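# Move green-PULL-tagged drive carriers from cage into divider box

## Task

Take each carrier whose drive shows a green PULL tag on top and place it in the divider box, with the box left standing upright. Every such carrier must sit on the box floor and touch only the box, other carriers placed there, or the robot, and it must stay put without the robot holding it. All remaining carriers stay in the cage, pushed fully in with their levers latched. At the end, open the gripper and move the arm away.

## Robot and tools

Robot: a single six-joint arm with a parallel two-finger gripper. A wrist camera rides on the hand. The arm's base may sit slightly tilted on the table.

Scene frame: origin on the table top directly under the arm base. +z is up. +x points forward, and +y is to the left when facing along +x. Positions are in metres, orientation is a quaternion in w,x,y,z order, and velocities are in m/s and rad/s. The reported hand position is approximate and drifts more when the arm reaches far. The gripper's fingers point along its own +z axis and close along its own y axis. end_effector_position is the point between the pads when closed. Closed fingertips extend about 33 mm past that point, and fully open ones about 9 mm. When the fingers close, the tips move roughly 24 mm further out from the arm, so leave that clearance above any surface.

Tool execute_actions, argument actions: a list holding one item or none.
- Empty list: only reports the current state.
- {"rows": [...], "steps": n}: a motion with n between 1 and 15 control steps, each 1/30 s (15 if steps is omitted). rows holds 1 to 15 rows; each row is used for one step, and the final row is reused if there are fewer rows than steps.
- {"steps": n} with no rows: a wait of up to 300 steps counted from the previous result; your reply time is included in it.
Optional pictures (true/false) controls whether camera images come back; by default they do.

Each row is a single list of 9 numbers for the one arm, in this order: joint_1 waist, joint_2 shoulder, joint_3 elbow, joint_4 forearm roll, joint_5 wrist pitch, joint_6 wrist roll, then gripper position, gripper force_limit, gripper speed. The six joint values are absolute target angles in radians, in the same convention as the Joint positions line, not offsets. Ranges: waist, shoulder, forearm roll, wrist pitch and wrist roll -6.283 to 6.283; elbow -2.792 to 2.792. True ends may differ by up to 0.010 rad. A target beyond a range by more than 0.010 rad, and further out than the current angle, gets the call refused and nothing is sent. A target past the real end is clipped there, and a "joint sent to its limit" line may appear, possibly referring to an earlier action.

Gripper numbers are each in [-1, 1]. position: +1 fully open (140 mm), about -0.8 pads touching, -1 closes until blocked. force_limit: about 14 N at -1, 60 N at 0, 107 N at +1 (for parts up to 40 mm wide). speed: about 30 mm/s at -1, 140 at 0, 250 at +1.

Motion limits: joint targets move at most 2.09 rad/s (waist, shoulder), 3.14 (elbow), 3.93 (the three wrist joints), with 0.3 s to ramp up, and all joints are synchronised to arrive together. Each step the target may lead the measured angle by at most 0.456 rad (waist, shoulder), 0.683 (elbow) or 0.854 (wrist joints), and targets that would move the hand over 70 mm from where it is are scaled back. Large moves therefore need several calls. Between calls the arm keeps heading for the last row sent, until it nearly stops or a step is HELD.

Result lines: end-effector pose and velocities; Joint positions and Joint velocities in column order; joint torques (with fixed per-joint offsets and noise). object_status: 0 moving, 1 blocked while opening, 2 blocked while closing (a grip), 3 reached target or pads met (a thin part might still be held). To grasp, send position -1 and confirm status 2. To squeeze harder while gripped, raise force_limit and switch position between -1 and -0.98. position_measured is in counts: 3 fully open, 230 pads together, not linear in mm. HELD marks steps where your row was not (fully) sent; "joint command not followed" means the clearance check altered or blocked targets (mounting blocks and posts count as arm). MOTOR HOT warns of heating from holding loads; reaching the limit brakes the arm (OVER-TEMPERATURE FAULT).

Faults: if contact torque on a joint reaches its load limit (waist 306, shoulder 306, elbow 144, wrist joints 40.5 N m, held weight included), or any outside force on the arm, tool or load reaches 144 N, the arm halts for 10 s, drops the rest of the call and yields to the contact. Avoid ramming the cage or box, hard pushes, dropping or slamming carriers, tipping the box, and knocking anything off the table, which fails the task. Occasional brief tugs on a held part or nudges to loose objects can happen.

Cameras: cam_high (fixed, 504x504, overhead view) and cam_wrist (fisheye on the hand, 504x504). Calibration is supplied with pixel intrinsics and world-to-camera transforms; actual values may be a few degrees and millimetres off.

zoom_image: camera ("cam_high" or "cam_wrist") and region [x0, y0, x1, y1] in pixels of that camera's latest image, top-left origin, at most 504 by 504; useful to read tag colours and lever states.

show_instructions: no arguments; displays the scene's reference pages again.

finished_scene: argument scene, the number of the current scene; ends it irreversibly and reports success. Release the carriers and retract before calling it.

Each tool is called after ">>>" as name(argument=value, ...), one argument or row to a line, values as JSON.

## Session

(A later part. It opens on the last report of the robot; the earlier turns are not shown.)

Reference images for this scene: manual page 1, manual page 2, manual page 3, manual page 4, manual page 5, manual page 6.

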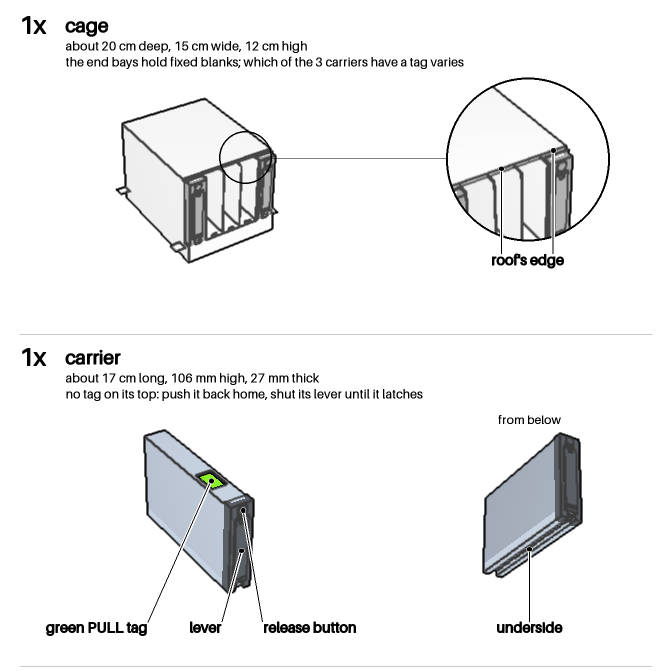

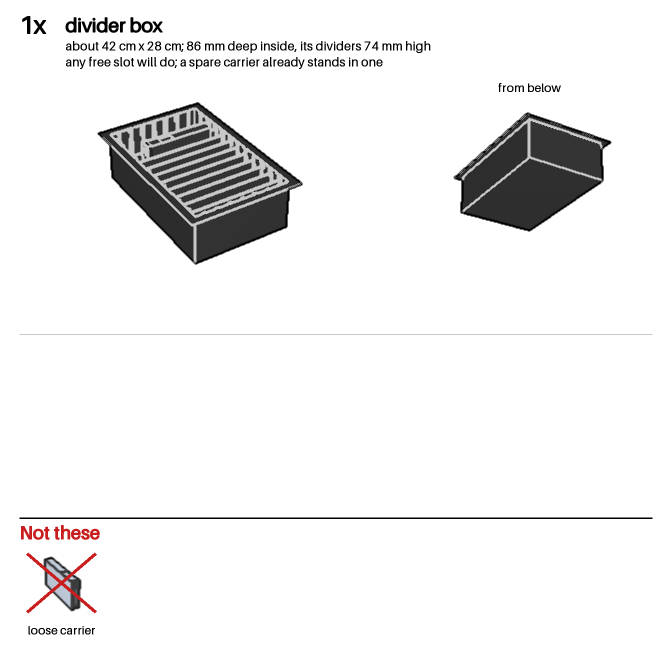

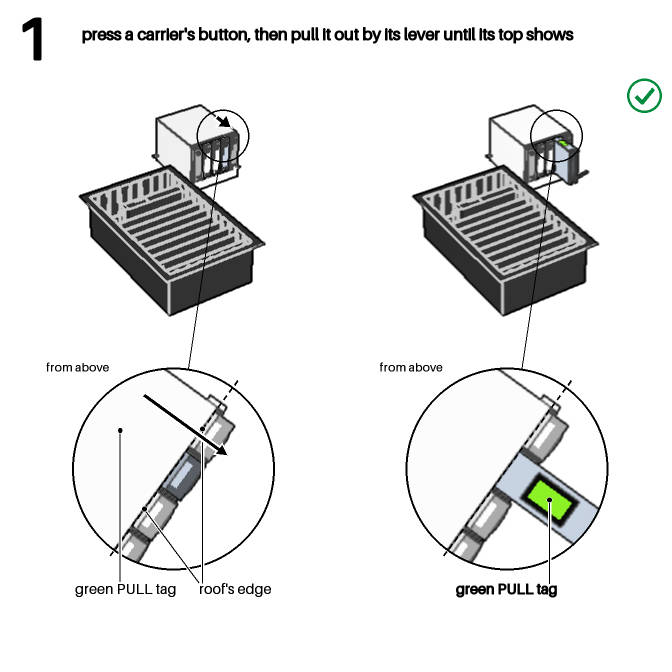

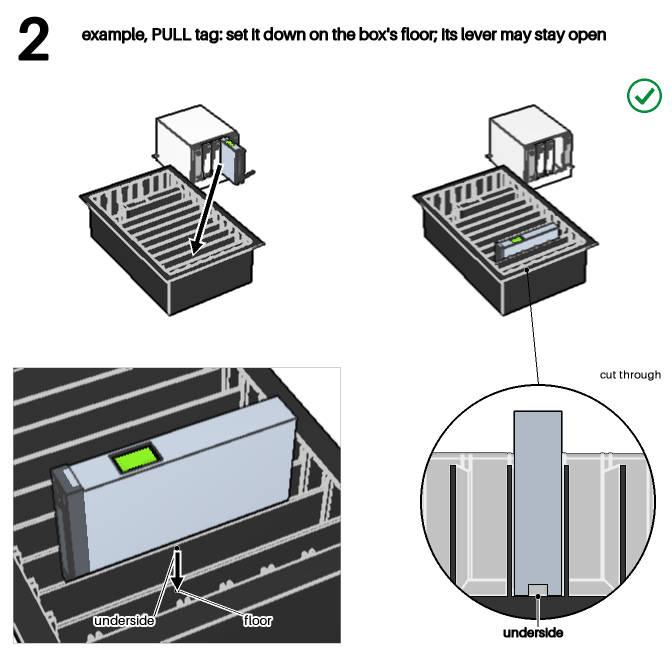

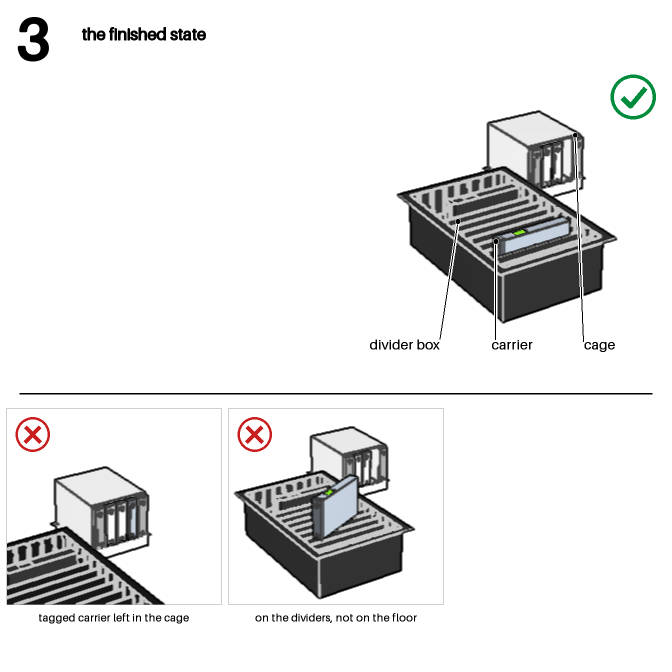

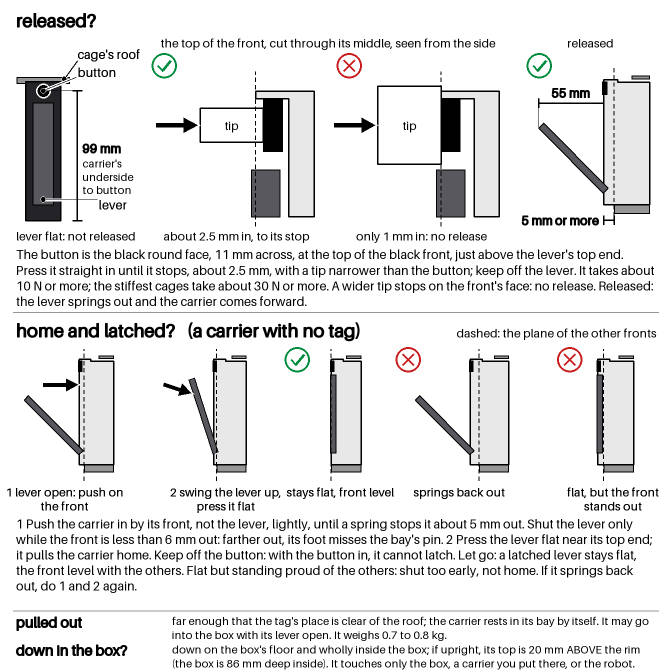

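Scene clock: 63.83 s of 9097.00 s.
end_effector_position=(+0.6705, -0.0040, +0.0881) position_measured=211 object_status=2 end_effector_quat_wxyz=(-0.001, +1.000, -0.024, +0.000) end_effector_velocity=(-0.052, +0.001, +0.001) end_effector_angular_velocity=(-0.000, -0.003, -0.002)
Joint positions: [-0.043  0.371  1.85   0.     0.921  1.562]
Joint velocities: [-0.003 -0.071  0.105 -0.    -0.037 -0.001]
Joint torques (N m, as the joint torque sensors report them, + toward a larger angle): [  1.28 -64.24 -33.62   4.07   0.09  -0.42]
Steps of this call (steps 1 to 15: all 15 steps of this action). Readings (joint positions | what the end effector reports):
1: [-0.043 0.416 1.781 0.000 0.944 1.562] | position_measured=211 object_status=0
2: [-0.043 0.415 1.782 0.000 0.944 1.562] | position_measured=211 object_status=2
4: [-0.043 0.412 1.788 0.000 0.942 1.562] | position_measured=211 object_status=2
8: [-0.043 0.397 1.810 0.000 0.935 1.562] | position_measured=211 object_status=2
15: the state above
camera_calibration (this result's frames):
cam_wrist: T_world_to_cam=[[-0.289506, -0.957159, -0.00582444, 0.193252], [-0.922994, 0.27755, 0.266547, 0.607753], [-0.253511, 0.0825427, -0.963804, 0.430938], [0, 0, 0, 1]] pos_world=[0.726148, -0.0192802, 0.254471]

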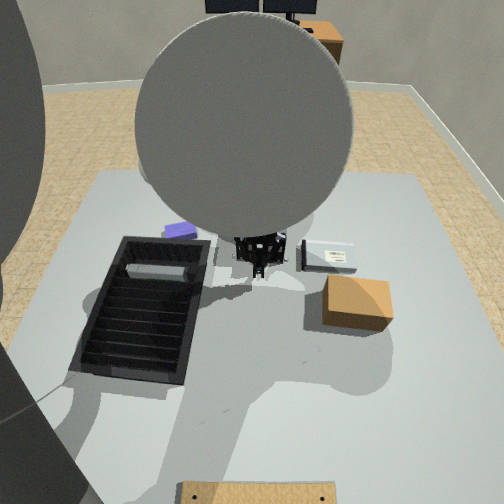

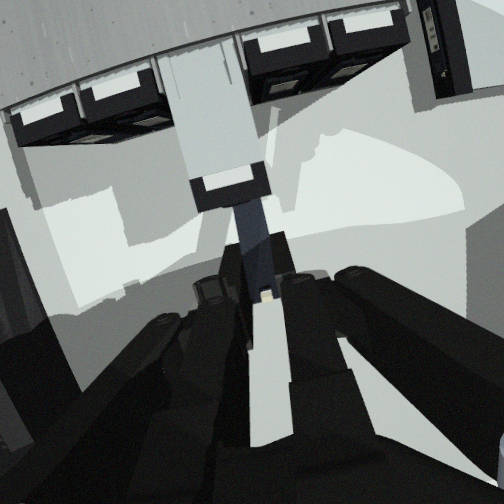

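>>> execute_actions(
  actions=[
    {"rows": [[-0.0435,0.3700,1.8513,0,0.9203,1.5620,-1,0,-0.5],[-0.0435,0.3737,1.8458,0,0.9221,1.5620,-1,0,-0.5],[-0.0434,0.3784,1.8387,0,0.9245,1.5621,-1,0,-0.5],[-0.0434,0.3837,1.8306,0,0.9273,1.5621,-1,0,-0.5],[-0.0434,0.3890,1.8225,0,0.9301,1.5621,-1,0,-0.5],[-0.0433,0.3944,1.8143,0,0.9329,1.5622,-1,0,-0.5],[-0.0433,0.3997,1.8062,0,0.9357,1.5622,-1,0,-0.5],[-0.0433,0.4050,1.7979,0,0.9387,1.5622,-1,0,-0.5],[-0.0432,0.4090,1.7917,0,0.9409,1.5623,-1,0,-0.5],[-0.0432,0.4124,1.7866,0,0.9426,1.5623,-1,0,-0.5],[-0.0432,0.4150,1.7825,0,0.9441,1.5623,-1,0,-0.5],[-0.0432,0.4170,1.7793,0,0.9453,1.5623,-1,0,-0.5],[-0.0432,0.4184,1.7772,0,0.9460,1.5623,-1,0,-0.5],[-0.0432,0.4197,1.7752,0,0.9467,1.5623,-1,0,-0.5]], "steps": 15},
  ],
  pictures=false,
)

>>> execute_actions(
  actions=[
    {"steps": 6},
  ],
)

>>> zoom_image(
  camera="cam_wrist",
  region=[130, 110, 330, 240],
)

Scene clock: 68.67 s of 9097.00 s.
end_effector_position=(+0.7054, -0.0061, +0.0881) position_measured=211 object_status=2 end_effector_quat_wxyz=(-0.001, +1.000, -0.024, +0.000) end_effector_velocity=(+0.034, -0.001, -0.000) end_effector_angular_velocity=(-0.000, +0.001, -0.000)
Joint positions: [-0.043  0.417  1.779 -0.     0.945  1.562]
Joint velocities: [ 0.001  0.046 -0.071 -0.     0.025  0.002]
Joint torques (N m, as the joint torque sensors report them, + toward a larger angle): [  0.38 -76.3  -32.56   4.01  -1.14  -0.47]
Steps of this call (steps 1 to 15: the robot went on to your last target; steps 16 to 90: nothing new was sent; then 1.33 s passed at rest; steps 91 to 105: all 15 steps of this action). Readings (joint positions | what the end effector reports):
91: [-0.044 0.368 1.855 0.000 0.919 1.562] | position_measured=211 object_status=2
92: [-0.044 0.368 1.854 -0.000 0.919 1.562] | position_measured=211 object_status=2
94: [-0.044 0.373 1.847 -0.000 0.922 1.562] | position_measured=211 object_status=2
98: [-0.044 0.391 1.819 -0.000 0.931 1.562] | position_measured=211 object_status=2
105: the state above

Scene clock: 68.87 s of 9097.00 s.
end_effector_position=(+0.7069, -0.0061, +0.0881) position_measured=211 object_status=2 end_effector_quat_wxyz=(-0.001, +1.000, -0.024, +0.000) end_effector_velocity=(+0.001, +0.000, +0.000) end_effector_angular_velocity=(-0.000, -0.001, -0.000)
Joint positions: [-0.043  0.42   1.775 -0.     0.947  1.562]
Joint velocities: [ 0.     0.001 -0.002 -0.    -0.     0.001]
Joint torques (N m, as the joint torque sensors report them, + toward a larger angle): [ -0.12 -68.15 -34.8    4.18  -3.73  -0.23]
Steps of this call (steps 1 to 6: the robot went on to your last target). Readings (joint positions | what the end effector reports):
1: [-0.043 0.419 1.777 -0.000 0.946 1.562] | position_measured=211 object_status=2
2: [-0.043 0.419 1.776 -0.000 0.946 1.562] | position_measured=211 object_status=2
4: [-0.043 0.419 1.775 -0.000 0.947 1.562] | position_measured=211 object_status=2
6: the state above
camera_calibration (this result's frames):
cam_wrist: T_world_to_cam=[[-0.289598, -0.957131, -0.00575064, 0.201867], [-0.922953, 0.277655, 0.26658, 0.641878], [-0.253555, 0.0825085, -0.963796, 0.440418], [0, 0, 0, 1]] pos_world=[0.762554, -0.0213458, 0.254522]

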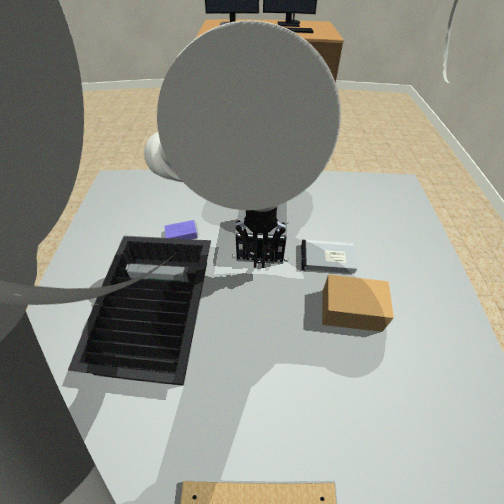

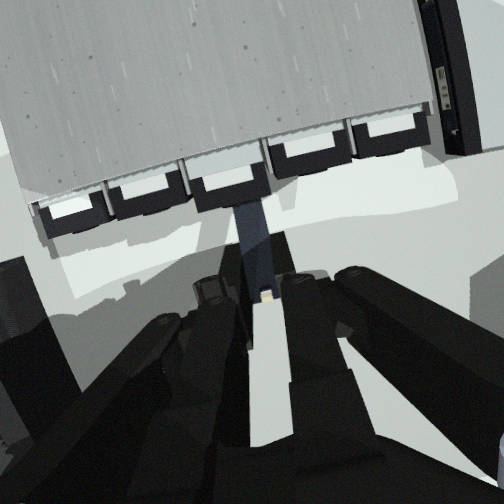

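Region (130, 110, 330, 240) of cam_wrist's 504x504 image, scaled by 2.520, with more detail than that image has; it fills the top 328 rows of this view, and the rest is white.

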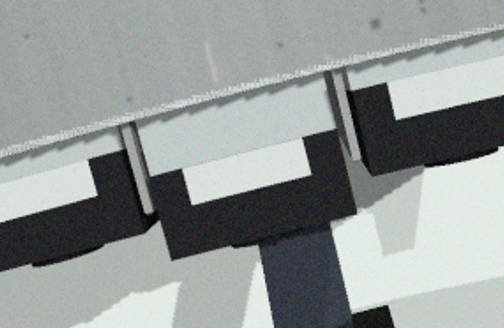

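>>> execute_actions(
  actions=[
    {"rows": [[-0.0432,0.4190,1.7762,0,0.9464,1.5623,-1,0,-0.5],[-0.0432,0.4184,1.7772,0,0.9460,1.5623,-1,0,-0.5],[-0.0432,0.4184,1.7772,0,0.9460,1.5623,-1,0,-0.5],[-0.0432,0.4184,1.7772,0,0.9460,1.5623,-0.45,0,-0.5],[-0.0432,0.4184,1.7772,0,0.9460,1.5623,-0.45,0,-0.5],[-0.0432,0.4184,1.7772,0,0.9460,1.5623,-0.45,0,-0.5],[-0.0432,0.4184,1.7772,0,0.9460,1.5623,-0.45,0,-0.5],[-0.0432,0.4157,1.7814,0,0.9445,1.5623,-0.45,0,-0.5],[-0.0432,0.4104,1.7897,0,0.9415,1.5623,-0.45,0,-0.5],[-0.0432,0.4024,1.8021,0,0.9371,1.5623,-0.45,0,-0.5],[-0.0432,0.3930,1.8164,0,0.9322,1.5623,-0.45,0,-0.5],[-0.0432,0.3824,1.8326,0,0.9266,1.5623,-0.45,0,-0.5],[-0.0432,0.3717,1.8488,0,0.9211,1.5623,-0.45,0,-0.5],[-0.0432,0.3610,1.8648,0,0.9158,1.5623,-0.45,0,-0.5],[-0.0432,0.3513,1.8793,0,0.9110,1.5623,-0.45,0,-0.5]], "steps": 15},
  ],
  pictures=false,
)

>>> execute_actions(
  actions=[
    {"rows": [[-0.0431,0.3400,1.8970,0,0.8800,1.545,-0.45,0,0],[-0.0430,0.3240,1.9220,0,0.8350,1.515,-0.45,0,0],[-0.0430,0.3050,1.9530,0,0.7780,1.478,-1,0,0],[-0.0429,0.2850,1.9870,0,0.7150,1.436,-1,0,0],[-0.0428,0.2650,2.0215,0,0.6500,1.392,-1,0,0],[-0.0427,0.2460,2.0560,0,0.5840,1.348,-1,0,0],[-0.0427,0.2277,2.0904,0,0.5181,1.304,-1,0,0],[-0.0426,0.2160,2.1220,0,0.4500,1.262,-1,0,0],[-0.0425,0.2055,2.1530,0,0.3820,1.222,-1,0,0],[-0.0425,0.1962,2.1835,0,0.3140,1.183,-1,0,0],[-0.0424,0.1882,2.2125,0,0.2480,1.146,-1,0,0],[-0.0423,0.1818,2.2390,0,0.1870,1.112,-1,0,0],[-0.0423,0.1768,2.2615,0,0.1350,1.083,-1,0,0],[-0.0422,0.1735,2.2785,0,0.0950,1.061,-1,0,0],[-0.0422,0.1716,2.2895,0,0.0696,1.047,-1,0,0]], "steps": 15},
  ],
  pictures=false,
)

>>> execute_actions(
  actions=[
    {"rows": [[-0.0422,0.1716,2.2895,0,0.0696,1.047,-1,0,0]], "steps": 6},
  ],
)

Scene clock: 75.37 s of 9097.00 s.
end_effector_position=(+0.6771, -0.0043, +0.0881) position_measured=186 object_status=0 end_effector_quat_wxyz=(-0.001, +1.000, -0.024, +0.000) end_effector_velocity=(-0.215, +0.013, +0.001) end_effector_angular_velocity=(-0.000, +0.000, +0.001)
Joint positions: [-0.043  0.38   1.837  0.     0.925  1.562]
Joint velocities: [ 0.    -0.289  0.435 -0.    -0.146 -0.   ]
Joint torques (N m, as the joint torque sensors report them, + toward a larger angle): [ -0.28 -72.79 -32.75   3.22   0.05   0.01]
Steps of this call (steps 1 to 15: the robot went on to your last target; steps 16 to 90: nothing new was sent; then 3.00 s passed at rest; steps 91 to 105: all 15 steps of this action). Readings (joint positions | what the end effector reports):
91: [-0.043 0.420 1.775 0.000 0.947 1.562] | position_measured=211 object_status=2
92: [-0.043 0.420 1.775 0.000 0.947 1.562] | position_measured=211 object_status=2
94: [-0.043 0.419 1.776 0.000 0.946 1.562] | position_measured=211 object_status=0
98: [-0.043 0.419 1.777 0.000 0.946 1.562] | position_measured=195 object_status=0
105: the state above

Scene clock: 75.87 s of 9097.00 s.
end_effector_position=(+0.6524, -0.0024, +0.0832) position_measured=233 object_status=0 end_effector_quat_wxyz=(+0.053, +0.957, +0.170, +0.228) end_effector_velocity=(-0.014, +0.001, -0.003) end_effector_angular_velocity=(-0.522, -1.162, +0.889)
Joint positions: [-0.042  0.195  2.199  0.     0.275  1.163]
Joint velocities: [ 0.    -0.229  0.782  0.    -1.741 -1.001]
Joint torques (N m, as the joint torque sensors report them, + toward a larger angle): [ -1.66 -43.15 -30.93   3.33  -1.     0.13]
Steps of this call (steps 1 to 15: all 15 steps of this action). Readings (joint positions | what the end effector reports):
1: [-0.043 0.370 1.852 0.000 0.920 1.562] | position_measured=186 object_status=0
2: [-0.043 0.360 1.867 0.000 0.912 1.561] | position_measured=186 object_status=3
4: [-0.043 0.338 1.901 0.000 0.865 1.537] | position_measured=188 object_status=0
8: [-0.043 0.279 1.998 0.000 0.691 1.420] | position_measured=219 object_status=0
15: the state above

Scene clock: 76.07 s of 9097.00 s.
end_effector_position=(+0.6491, -0.0021, +0.0849) position_measured=233 object_status=3 end_effector_quat_wxyz=(+0.085, +0.928, +0.220, +0.288) end_effector_velocity=(+0.002, -0.001, +0.004) end_effector_angular_velocity=(-0.028, -0.056, +0.034)
Joint positions: [-0.042  0.172  2.289  0.     0.072  1.048]
Joint velocities: [-0.002 -0.007  0.028 -0.    -0.078 -0.044]
Joint torques (N m, as the joint torque sensors report them, + toward a larger angle): [ -2.72 -44.05 -33.35   3.59  -2.06   0.28]
Steps of this call (steps 1 to 6: all 6 steps of this action). Readings (joint positions | what the end effector reports):
1: [-0.042 0.188 2.224 0.000 0.218 1.131] | position_measured=233 object_status=3
2: [-0.042 0.182 2.247 0.000 0.167 1.102] | position_measured=233 object_status=3
4: [-0.042 0.174 2.278 0.000 0.096 1.062] | position_measured=233 object_status=3
6: the state above
camera_calibration (this result's frames):
cam_wrist: T_world_to_cam=[[0.172484, -0.973269, 0.151649, -0.124408], [-0.925818, -0.212752, -0.312407, 0.638274], [0.33632, -0.0865139, -0.937766, 0.0369019], [0, 0, 0, 1]] pos_world=[0.599973, 0.0179043, 0.252873]

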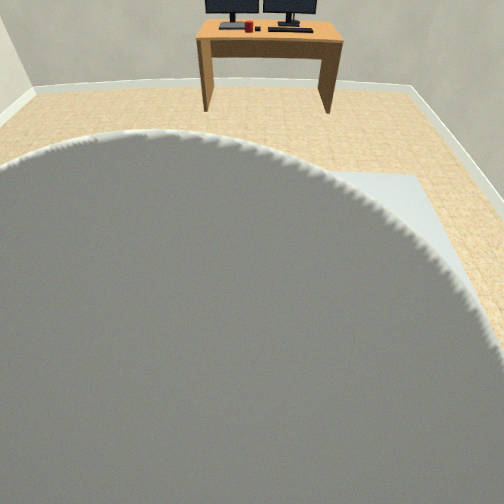

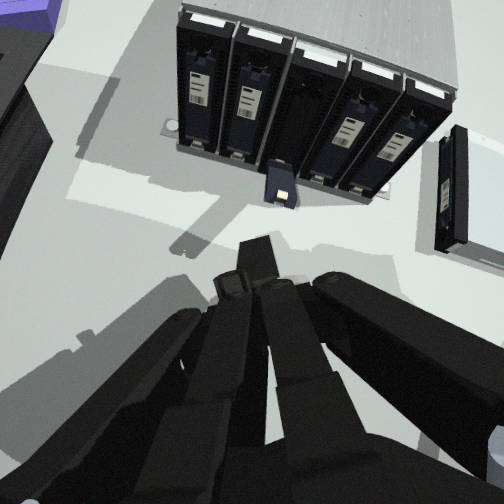

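Sweep A→B→C→D.

>>> execute_actions(
  actions=[
    {"rows": [[-0.0422,0.1740,2.2853,0,0.0714,1.047,-1,0,0],[-0.0422,0.1777,2.2789,0,0.0741,1.047,-1,0,0],[-0.0422,0.1820,2.2715,0,0.0772,1.047,-1,0,0],[-0.0422,0.1862,2.2641,0,0.0803,1.047,-1,0,0],[-0.0422,0.1905,2.2567,0,0.0835,1.047,-1,0,0],[-0.0422,0.1948,2.2493,0,0.0866,1.047,-1,0,0],[-0.0422,0.1990,2.2419,0,0.0897,1.047,-1,0,0],[-0.0422,0.2033,2.2345,0,0.0929,1.047,-1,0,0],[-0.0422,0.2076,2.2271,0,0.0960,1.047,-1,0,0],[-0.0422,0.2119,2.2197,0,0.0991,1.047,-1,0,0],[-0.0422,0.2161,2.2123,0,0.1023,1.047,-1,0,0],[-0.0422,0.2204,2.2049,0,0.1054,1.047,-1,0,0],[-0.0422,0.2213,2.1987,0,0.1107,1.047,-1,0,0],[-0.0422,0.2222,2.1925,0,0.1160,1.047,-1,0,0],[-0.0422,0.2231,2.1862,0,0.1213,1.047,-1,0,0]], "steps": 15},
  ],
  pictures=false,
)

>>> execute_actions(
  actions=[
    {"rows": [[-0.0422,0.2240,2.1800,0,0.1267,1.047,-1,0,0],[-0.0422,0.2250,2.1738,0,0.1320,1.047,-1,0,0],[-0.0422,0.2259,2.1675,0,0.1373,1.047,-1,0,0],[-0.0422,0.2268,2.1613,0,0.1426,1.047,-1,0,0],[-0.0422,0.2277,2.1551,0,0.1479,1.047,-1,0,0],[-0.0422,0.2292,2.1521,0,0.1494,1.047,-1,0,0],[-0.0422,0.2306,2.1491,0,0.1509,1.047,-1,0,0],[-0.0422,0.2316,2.1471,0,0.1520,1.047,-1,0,0],[-0.0422,0.2326,2.1452,0,0.1530,1.047,-1,0,0],[-0.0422,0.2336,2.1432,0,0.1540,1.047,-1,0,0],[-0.0422,0.2345,2.1412,0,0.1550,1.047,-1,0,0],[-0.0422,0.2355,2.1392,0,0.1560,1.047,-1,0,0]], "steps": 15},
  ],
)

Scene clock: 86.40 s of 9097.00 s.
end_effector_position=(+0.6950, -0.0047, +0.0934) position_measured=233 object_status=3 end_effector_quat_wxyz=(+0.085, +0.928, +0.221, +0.288) end_effector_velocity=(+0.093, -0.005, +0.045) end_effector_angular_velocity=(-0.000, -0.003, -0.000)
Joint positions: [-0.042  0.22   2.202 -0.     0.109  1.047]
Joint velocities: [-0.     0.055 -0.196 -0.     0.139  0.   ]
Joint torques (N m, as the joint torque sensors report them, + toward a larger angle): [ -1.53 -53.25 -31.56   2.92  -2.46  -0.06]
Steps of this call (steps 1 to 15: the robot went on to your last target; steps 16 to 90: nothing new was sent; then 6.83 s passed at rest; steps 91 to 105: all 15 steps of this action). Readings (joint positions | what the end effector reports):
91: [-0.042 0.172 2.290 -0.000 0.070 1.047] | position_measured=233 object_status=3
92: [-0.042 0.172 2.289 -0.000 0.070 1.047] | position_measured=233 object_status=3
94: [-0.042 0.177 2.281 -0.000 0.074 1.047] | position_measured=233 object_status=3
98: [-0.042 0.192 2.253 -0.000 0.085 1.047] | position_measured=233 object_status=3
105: the state above

Scene clock: 86.90 s of 9097.00 s.
end_effector_position=(+0.7235, -0.0063, +0.1088) position_measured=233 object_status=3 end_effector_quat_wxyz=(+0.085, +0.928, +0.221, +0.288) end_effector_velocity=(+0.005, -0.001, +0.001) end_effector_angular_velocity=(-0.000, +0.003, -0.001)
Joint positions: [-0.042  0.235  2.14  -0.     0.156  1.047]
Joint velocities: [-0.001  0.006 -0.012 -0.001  0.008  0.   ]
Joint torques (N m, as the joint torque sensors report them, + toward a larger angle): [ -1.11 -57.51 -42.4    3.24  -6.58  -0.2 ]
Steps of this call (steps 1 to 15: all 15 steps of this action). Readings (joint positions | what the end effector reports):
1: [-0.042 0.221 2.196 -0.000 0.114 1.047] | position_measured=233 object_status=3
2: [-0.042 0.222 2.189 -0.000 0.119 1.047] | position_measured=233 object_status=3
4: [-0.042 0.224 2.177 -0.000 0.130 1.047] | position_measured=233 object_status=3
8: [-0.042 0.229 2.154 -0.000 0.147 1.047] | position_measured=233 object_status=3
15: the state above
camera_calibration (this result's frames):
cam_wrist: T_world_to_cam=[[0.173417, -0.972925, 0.152784, -0.145774], [-0.925131, -0.214129, -0.3135, 0.713327], [0.337728, -0.0869784, -0.937217, 0.032813], [0, 0, 0, 1]] pos_world=[0.674119, 0.0137703, 0.276653]

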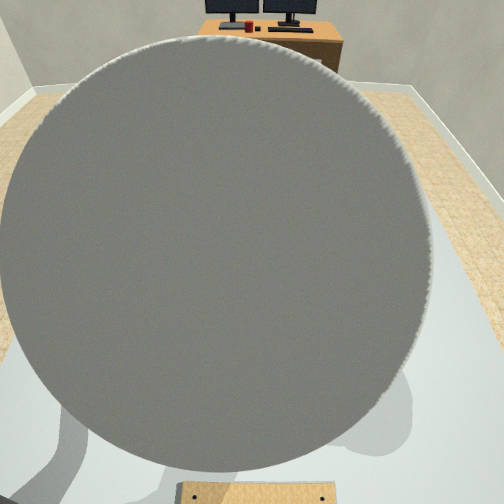

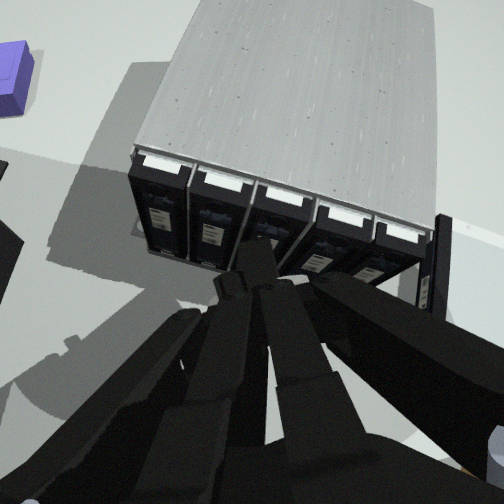

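>>> execute_actions(
  actions=[
    {"rows": [[-0.0422,0.2335,2.1418,0,0.1554,1.047,-1,0,0],[-0.0422,0.2300,2.1464,0,0.1543,1.047,-1,0,0],[-0.0422,0.2255,2.1510,0,0.1542,1.047,-1,0,0],[-0.0400,0.2200,2.1535,0,0.1572,1.047,-1,0,0],[-0.0355,0.2140,2.1525,0,0.1642,1.047,-1,0,0],[-0.0295,0.2080,2.1500,0,0.1727,1.047,-1,0,0],[-0.0230,0.2025,2.1470,0,0.1812,1.047,-1,0,0],[-0.0165,0.1985,2.1440,0,0.1882,1.047,-1,0,0],[-0.0105,0.1965,2.1410,0,0.1932,1.047,-1,0,0],[-0.0060,0.1972,2.1375,0,0.1960,1.047,-1,0,0],[-0.0035,0.1995,2.1342,0,0.1970,1.047,-1,0,0],[-0.0030,0.2013,2.1318,0,0.1976,1.047,-1,0,0]], "steps": 15},
  ],
  pictures=false,
)

>>> execute_actions(
  actions=[
    {"steps": 4},
  ],
)

>>> zoom_image(
  camera="cam_wrist",
  region=[220, 170, 320, 270],
)

Scene clock: 93.73 s of 9097.00 s.
end_effector_position=(+0.7190, +0.0216, +0.1303) position_measured=233 object_status=3 end_effector_quat_wxyz=(+0.080, +0.923, +0.238, +0.290) end_effector_velocity=(+0.008, +0.010, +0.001) end_effector_angular_velocity=(-0.000, +0.004, +0.014)
Joint positions: [-0.004  0.201  2.133  0.     0.197  1.047]
Joint velocities: [ 0.013  0.011 -0.019 -0.     0.012 -0.   ]
Joint torques (N m, as the joint torque sensors report them, + toward a larger angle): [  0.85 -51.92 -29.16   3.11  -1.61  -0.06]
Steps of this call (steps 1 to 15: the robot went on to your last target; steps 16 to 90: nothing new was sent; then 3.33 s passed at rest; steps 91 to 105: all 15 steps of this action). Readings (joint positions | what the end effector reports):
91: [-0.042 0.236 2.139 -0.000 0.156 1.047] | position_measured=233 object_status=3
92: [-0.042 0.235 2.139 0.000 0.156 1.047] | position_measured=233 object_status=3
94: [-0.042 0.231 2.144 0.000 0.154 1.047] | position_measured=233 object_status=3
98: [-0.032 0.211 2.150 0.000 0.169 1.047] | position_measured=233 object_status=3
105: the state above

Scene clock: 93.87 s of 9097.00 s.
end_effector_position=(+0.7194, +0.0220, +0.1303) position_measured=233 object_status=3 end_effector_quat_wxyz=(+0.080, +0.923, +0.239, +0.290) end_effector_velocity=(+0.000, +0.001, -0.001) end_effector_angular_velocity=(+0.001, +0.002, +0.001)
Joint positions: [-0.003  0.201  2.132  0.     0.198  1.047]
Joint velocities: [ 0.002  0.001 -0.001  0.001  0.001  0.001]
Joint torques (N m, as the joint torque sensors report them, + toward a larger angle): [  0.76 -49.3  -30.96   3.31  -1.42  -0.06]
Steps of this call (steps 1 to 4: the robot went on to your last target). Readings (joint positions | what the end effector reports):
1: [-0.003 0.201 2.132 0.000 0.197 1.047] | position_measured=233 object_status=3
2: [-0.003 0.201 2.132 0.000 0.197 1.047] | position_measured=233 object_status=3
4: the state above
camera_calibration (this result's frames):
cam_wrist: T_world_to_cam=[[0.211169, -0.965423, 0.152856, -0.1481], [-0.915881, -0.250058, -0.314059, 0.716508], [0.341423, -0.0736787, -0.937017, 0.0538131], [0, 0, 0, 1]] pos_world=[0.669137, 0.0401542, 0.298088]

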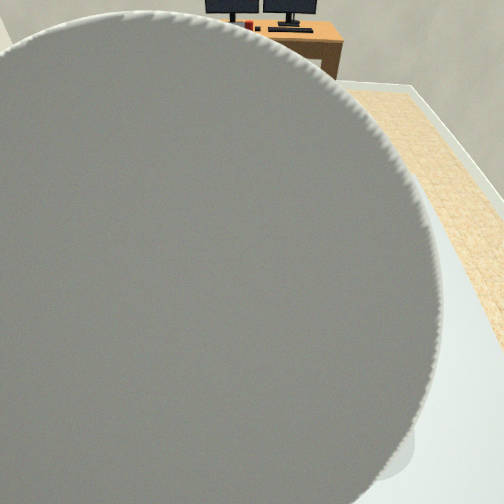

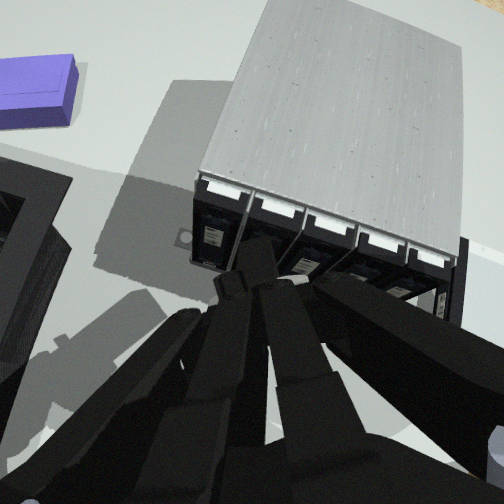

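Region (220, 170, 320, 270) of cam_wrist's 504x504 image, scaled by 5.040, with more detail than that image has.

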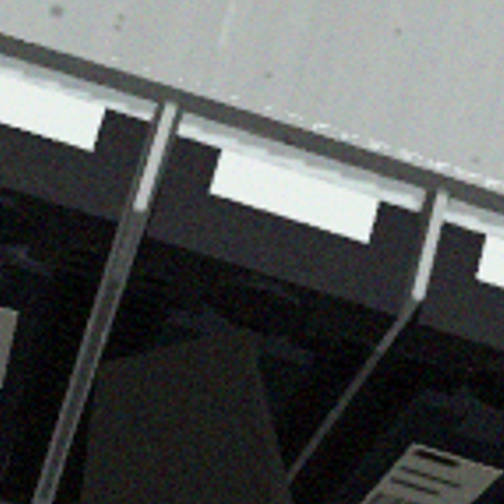

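>>> execute_actions(
  actions=[
    {"rows": [[-0.0035,0.2024,2.1304,0,0.1979,1.047,-1,0,0],[-0.0040,0.2036,2.1288,0,0.1983,1.047,-1,0,0],[-0.0040,0.2047,2.1273,0,0.1987,1.047,-1,0,0],[-0.0040,0.2056,2.1262,0,0.1989,1.047,-1,0,0],[-0.0040,0.2064,2.1251,0,0.1992,1.047,-1,0,0],[-0.0040,0.2072,2.1240,0,0.1995,1.047,-1,0,0],[-0.0040,0.2080,2.1230,0,0.1997,1.047,-1,0,0],[-0.0040,0.2088,2.1219,0,0.2000,1.047,-1,0,0],[-0.0040,0.2096,2.1209,0,0.2002,1.047,-1,0,0],[-0.0040,0.2103,2.1200,0,0.2004,1.047,-1,0,0],[-0.0040,0.2110,2.1191,0,0.2006,1.047,-1,0,0],[-0.0040,0.2116,2.1183,0,0.2008,1.047,-1,0,0]], "steps": 15},
  ],
)

>>> zoom_image(
  camera="cam_wrist",
  region=[220, 170, 320, 270],
)

Scene clock: 96.77 s of 9097.00 s.
end_effector_position=(+0.7267, +0.0213, +0.1301) position_measured=233 object_status=3 end_effector_quat_wxyz=(+0.080, +0.923, +0.238, +0.290) end_effector_velocity=(+0.004, +0.000, +0.001) end_effector_angular_velocity=(-0.001, -0.002, +0.001)
Joint positions: [-0.004  0.211  2.119 -0.     0.201  1.047]
Joint velocities: [ 0.001  0.004 -0.007 -0.001  0.001 -0.   ]
Joint torques (N m, as the joint torque sensors report them, + toward a larger angle): [ -2.69 -46.96 -37.36   3.04  -5.19   0.02]
Steps of this call (steps 1 to 15: the robot went on to your last target; steps 16 to 72: nothing new was sent; steps 73 to 87: all 15 steps of this action). Readings (joint positions | what the end effector reports):
73: [-0.003 0.201 2.132 -0.000 0.198 1.047] | position_measured=233 object_status=3
74: [-0.003 0.202 2.131 -0.000 0.198 1.047] | position_measured=233 object_status=3
76: [-0.003 0.203 2.129 -0.000 0.198 1.047] | position_measured=233 object_status=3
80: [-0.004 0.207 2.124 -0.000 0.200 1.047] | position_measured=233 object_status=3
87: the state above
camera_calibration (this result's frames):
cam_wrist: T_world_to_cam=[[0.210363, -0.965602, 0.152844, -0.149799], [-0.916167, -0.249272, -0.31385, 0.723152], [0.341154, -0.0740081, -0.93709, 0.051355], [0, 0, 0, 1]] pos_world=[0.67652, 0.0394161, 0.297981]

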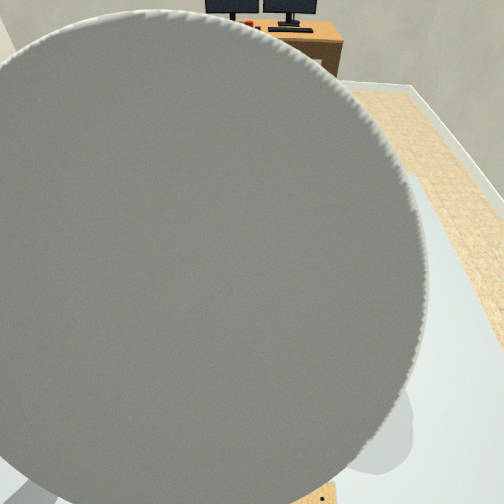

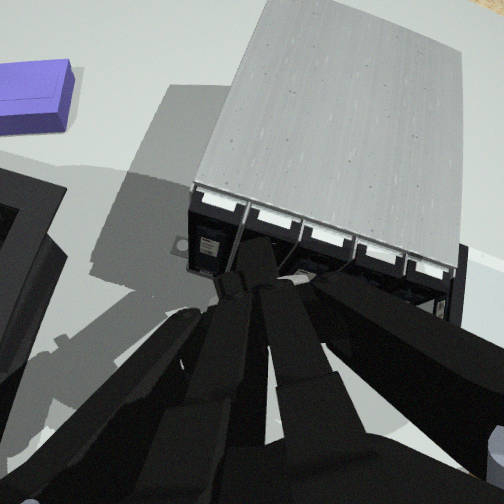

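Region (220, 170, 320, 270) of cam_wrist's 504x504 image, scaled by 5.040, with more detail than that image has.

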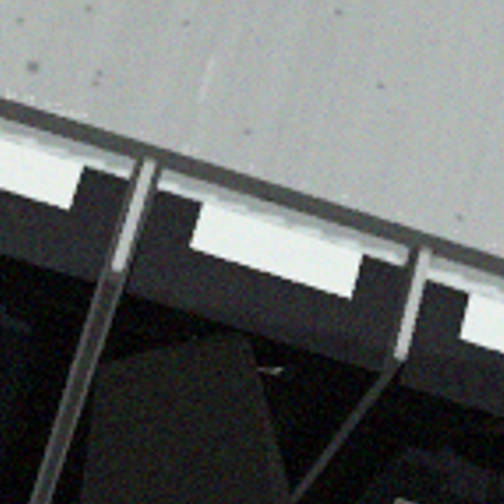

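>>> execute_actions(
  actions=[
    {"rows": [[-0.0040,0.2095,2.1210,0,0.2002,1.047,-1,0,0],[-0.0040,0.2062,2.1254,0,0.1991,1.047,-1,0,0],[-0.0040,0.2025,2.1303,0,0.1979,1.047,-1,0,0],[-0.0040,0.1985,2.1355,0,0.1967,1.047,-1,0,0],[-0.0040,0.1948,2.1403,0,0.1956,1.047,-1,0,0],[-0.0040,0.1890,2.1410,0,0.2007,1.047,-1,0,0],[-0.0040,0.1820,2.1380,0,0.2107,1.047,-1,0,0],[-0.0040,0.1750,2.1339,0,0.2218,1.047,-1,0,0],[-0.0070,0.1690,2.1303,0,0.2314,1.047,-1,0,0],[-0.0140,0.1659,2.1285,0,0.2363,1.047,-1,0,0],[-0.0240,0.1659,2.1285,0,0.2363,1.047,-1,0,0],[-0.0350,0.1659,2.1285,0,0.2363,1.047,-1,0,0],[-0.0460,0.1690,2.1303,0,0.2314,1.047,-1,0,0],[-0.0570,0.1740,2.1333,0,0.2234,1.047,-1,0,0],[-0.0670,0.1800,2.1368,0,0.2139,1.047,-1,0,0]], "steps": 15},
  ],
  pictures=false,
)

>>> execute_actions(
  actions=[
    {"rows": [[-0.0745,0.1860,2.1400,0,0.2047,1.047,-1,0,0],[-0.0790,0.1910,2.1415,0,0.1982,1.047,-1,0,0],[-0.0814,0.1945,2.1405,0,0.1957,1.047,-1,0,0],[-0.0814,0.1965,2.1382,0,0.1960,1.047,-1,0,0],[-0.0814,0.1976,2.1367,0,0.1964,1.047,-1,0,0]], "steps": 12},
  ],
)

>>> zoom_image(
  camera="cam_wrist",
  region=[220, 170, 320, 270],
)

Scene clock: 101.13 s of 9097.00 s.
end_effector_position=(+0.7130, -0.0028, +0.1485) position_measured=233 object_status=3 end_effector_quat_wxyz=(+0.085, +0.927, +0.223, +0.289) end_effector_velocity=(+0.019, -0.209, -0.019) end_effector_angular_velocity=(-0.002, -0.039, -0.292)
Joint positions: [-0.038  0.168  2.13  -0.     0.233  1.047]
Joint velocities: [-0.292  0.045  0.005 -0.    -0.09  -0.   ]
Joint torques (N m, as the joint torque sensors report them, + toward a larger angle): [ -5.74 -45.17 -32.72   3.23  -1.41   0.05]
Steps of this call (steps 1 to 15: the robot went on to your last target; steps 16 to 90: nothing new was sent; then 0.87 s passed at rest; steps 91 to 105: all 15 steps of this action). Readings (joint positions | what the end effector reports):
91: [-0.004 0.212 2.118 -0.000 0.201 1.047] | position_measured=233 object_status=3
92: [-0.004 0.211 2.118 -0.000 0.201 1.047] | position_measured=233 object_status=3
94: [-0.004 0.207 2.124 -0.000 0.199 1.047] | position_measured=233 object_status=3
98: [-0.004 0.191 2.138 -0.000 0.201 1.047] | position_measured=233 object_status=3
105: the state above

Scene clock: 101.53 s of 9097.00 s.
end_effector_position=(+0.7161, -0.0340, +0.1300) position_measured=233 object_status=3 end_effector_quat_wxyz=(+0.091, +0.932, +0.203, +0.287) end_effector_velocity=(+0.002, -0.002, +0.001) end_effector_angular_velocity=(-0.000, -0.002, -0.002)
Joint positions: [-0.081  0.197  2.137 -0.     0.196  1.047]
Joint velocities: [-0.003  0.001 -0.003 -0.    -0.     0.   ]
Joint torques (N m, as the joint torque sensors report them, + toward a larger angle): [ -0.57 -46.58 -32.2    3.34  -1.51  -0.14]
Steps of this call (steps 1 to 12: all 12 steps of this action). Readings (joint positions | what the end effector reports):
1: [-0.048 0.171 2.131 -0.000 0.227 1.047] | position_measured=233 object_status=3
2: [-0.058 0.176 2.134 -0.000 0.220 1.047] | position_measured=233 object_status=3
4: [-0.074 0.187 2.139 -0.000 0.204 1.047] | position_measured=233 object_status=3
8: [-0.081 0.197 2.138 -0.000 0.197 1.047] | position_measured=233 object_status=3
12: the state above
camera_calibration (this result's frames):
cam_wrist: T_world_to_cam=[[0.135139, -0.978976, 0.152788, -0.147484], [-0.932744, -0.177715, -0.313697, 0.713893], [0.334255, -0.10012, -0.93715, 0.0548085], [0, 0, 0, 1]] pos_world=[0.66749, -0.012026, 0.297844]

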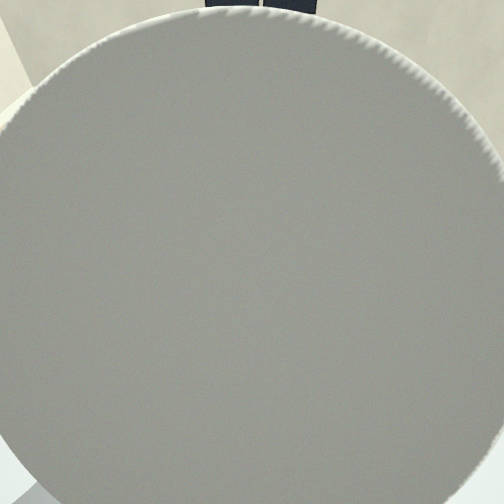

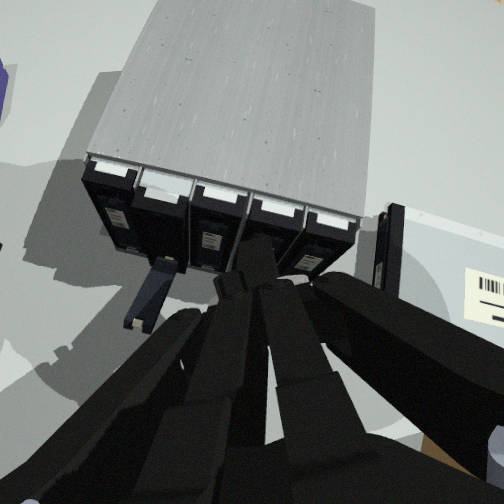

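Region (220, 170, 320, 270) of cam_wrist's 504x504 image, scaled by 5.040, with more detail than that image has.

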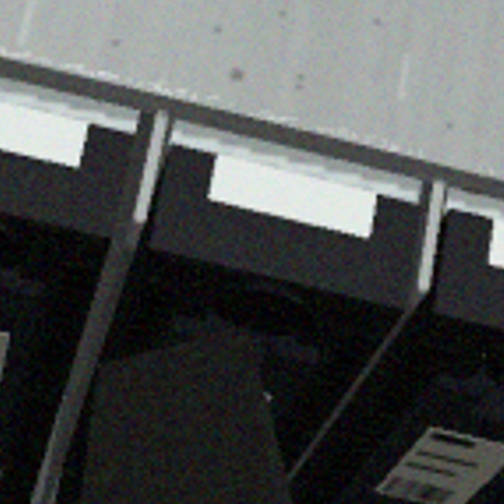

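>>> execute_actions(
  actions=[
    {"rows": [[-0.0820,0.1987,2.1353,0,0.1967,1.047,-1,0,0],[-0.0826,0.1999,2.1337,0,0.1971,1.047,-1,0,0],[-0.0826,0.2010,2.1322,0,0.1975,1.047,-1,0,0],[-0.0826,0.2019,2.1311,0,0.1977,1.047,-1,0,0],[-0.0826,0.2027,2.1300,0,0.1980,1.047,-1,0,0],[-0.0826,0.2035,2.1289,0,0.1983,1.047,-1,0,0],[-0.0826,0.2043,2.1279,0,0.1985,1.047,-1,0,0],[-0.0826,0.2051,2.1268,0,0.1988,1.047,-1,0,0],[-0.0826,0.2059,2.1258,0,0.1990,1.047,-1,0,0],[-0.0826,0.2066,2.1249,0,0.1992,1.047,-1,0,0],[-0.0826,0.2073,2.1240,0,0.1994,1.047,-1,0,0],[-0.0826,0.2079,2.1232,0,0.1996,1.047,-1,0,0]], "steps": 15},
  ],
)

>>> zoom_image(
  camera="cam_wrist",
  region=[220, 170, 320, 270],
)

Scene clock: 103.93 s of 9097.00 s.
end_effector_position=(+0.7235, -0.0356, +0.1300) position_measured=233 object_status=3 end_effector_quat_wxyz=(+0.091, +0.932, +0.202, +0.287) end_effector_velocity=(+0.003, -0.000, -0.000) end_effector_angular_velocity=(+0.001, -0.000, -0.001)
Joint positions: [-0.083  0.208  2.124  0.     0.2    1.047]
Joint velocities: [ 0.     0.005 -0.006  0.001  0.001  0.001]
Joint torques (N m, as the joint torque sensors report them, + toward a larger angle): [ -2.22 -49.19 -38.49   3.15  -5.78   0.02]
Steps of this call (steps 1 to 15: the robot went on to your last target; steps 16 to 57: nothing new was sent; steps 58 to 72: all 15 steps of this action). Readings (joint positions | what the end effector reports):
58: [-0.081 0.198 2.137 0.000 0.196 1.047] | position_measured=233 object_status=3
59: [-0.082 0.198 2.136 0.000 0.196 1.047] | position_measured=233 object_status=3
61: [-0.082 0.200 2.134 0.000 0.197 1.047] | position_measured=233 object_status=3
65: [-0.083 0.203 2.129 0.000 0.198 1.047] | position_measured=233 object_status=3
72: the state above
camera_calibration (this result's frames):
cam_wrist: T_world_to_cam=[[0.133875, -0.97915, 0.152787, -0.149168], [-0.932953, -0.176516, -0.313753, 0.72069], [0.334181, -0.100539, -0.937131, 0.0522581], [0, 0, 0, 1]] pos_world=[0.674876, -0.0135899, 0.297882]

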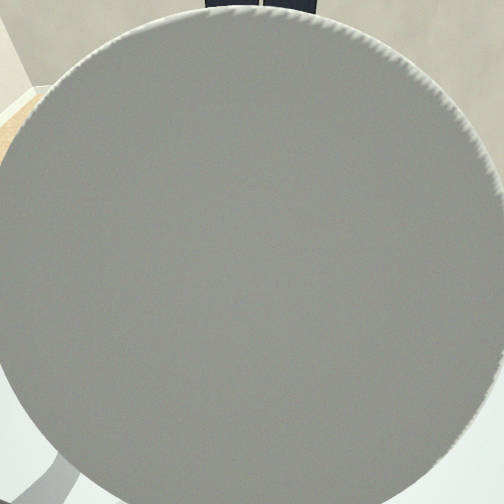

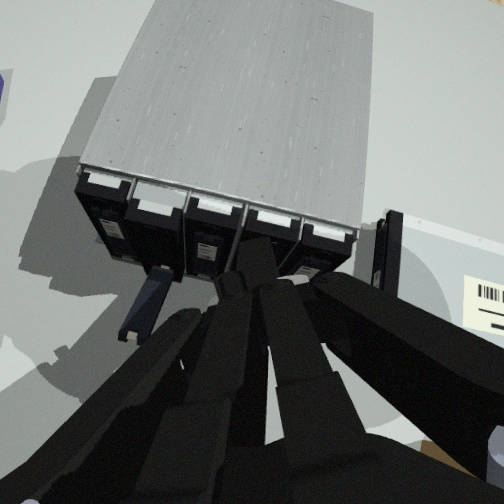

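Region (220, 170, 320, 270) of cam_wrist's 504x504 image, scaled by 5.040, with more detail than that image has.

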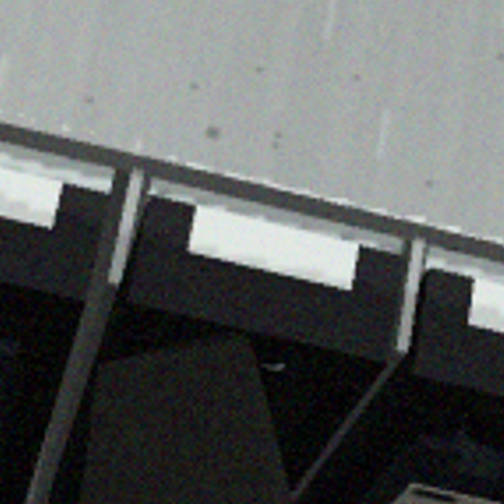

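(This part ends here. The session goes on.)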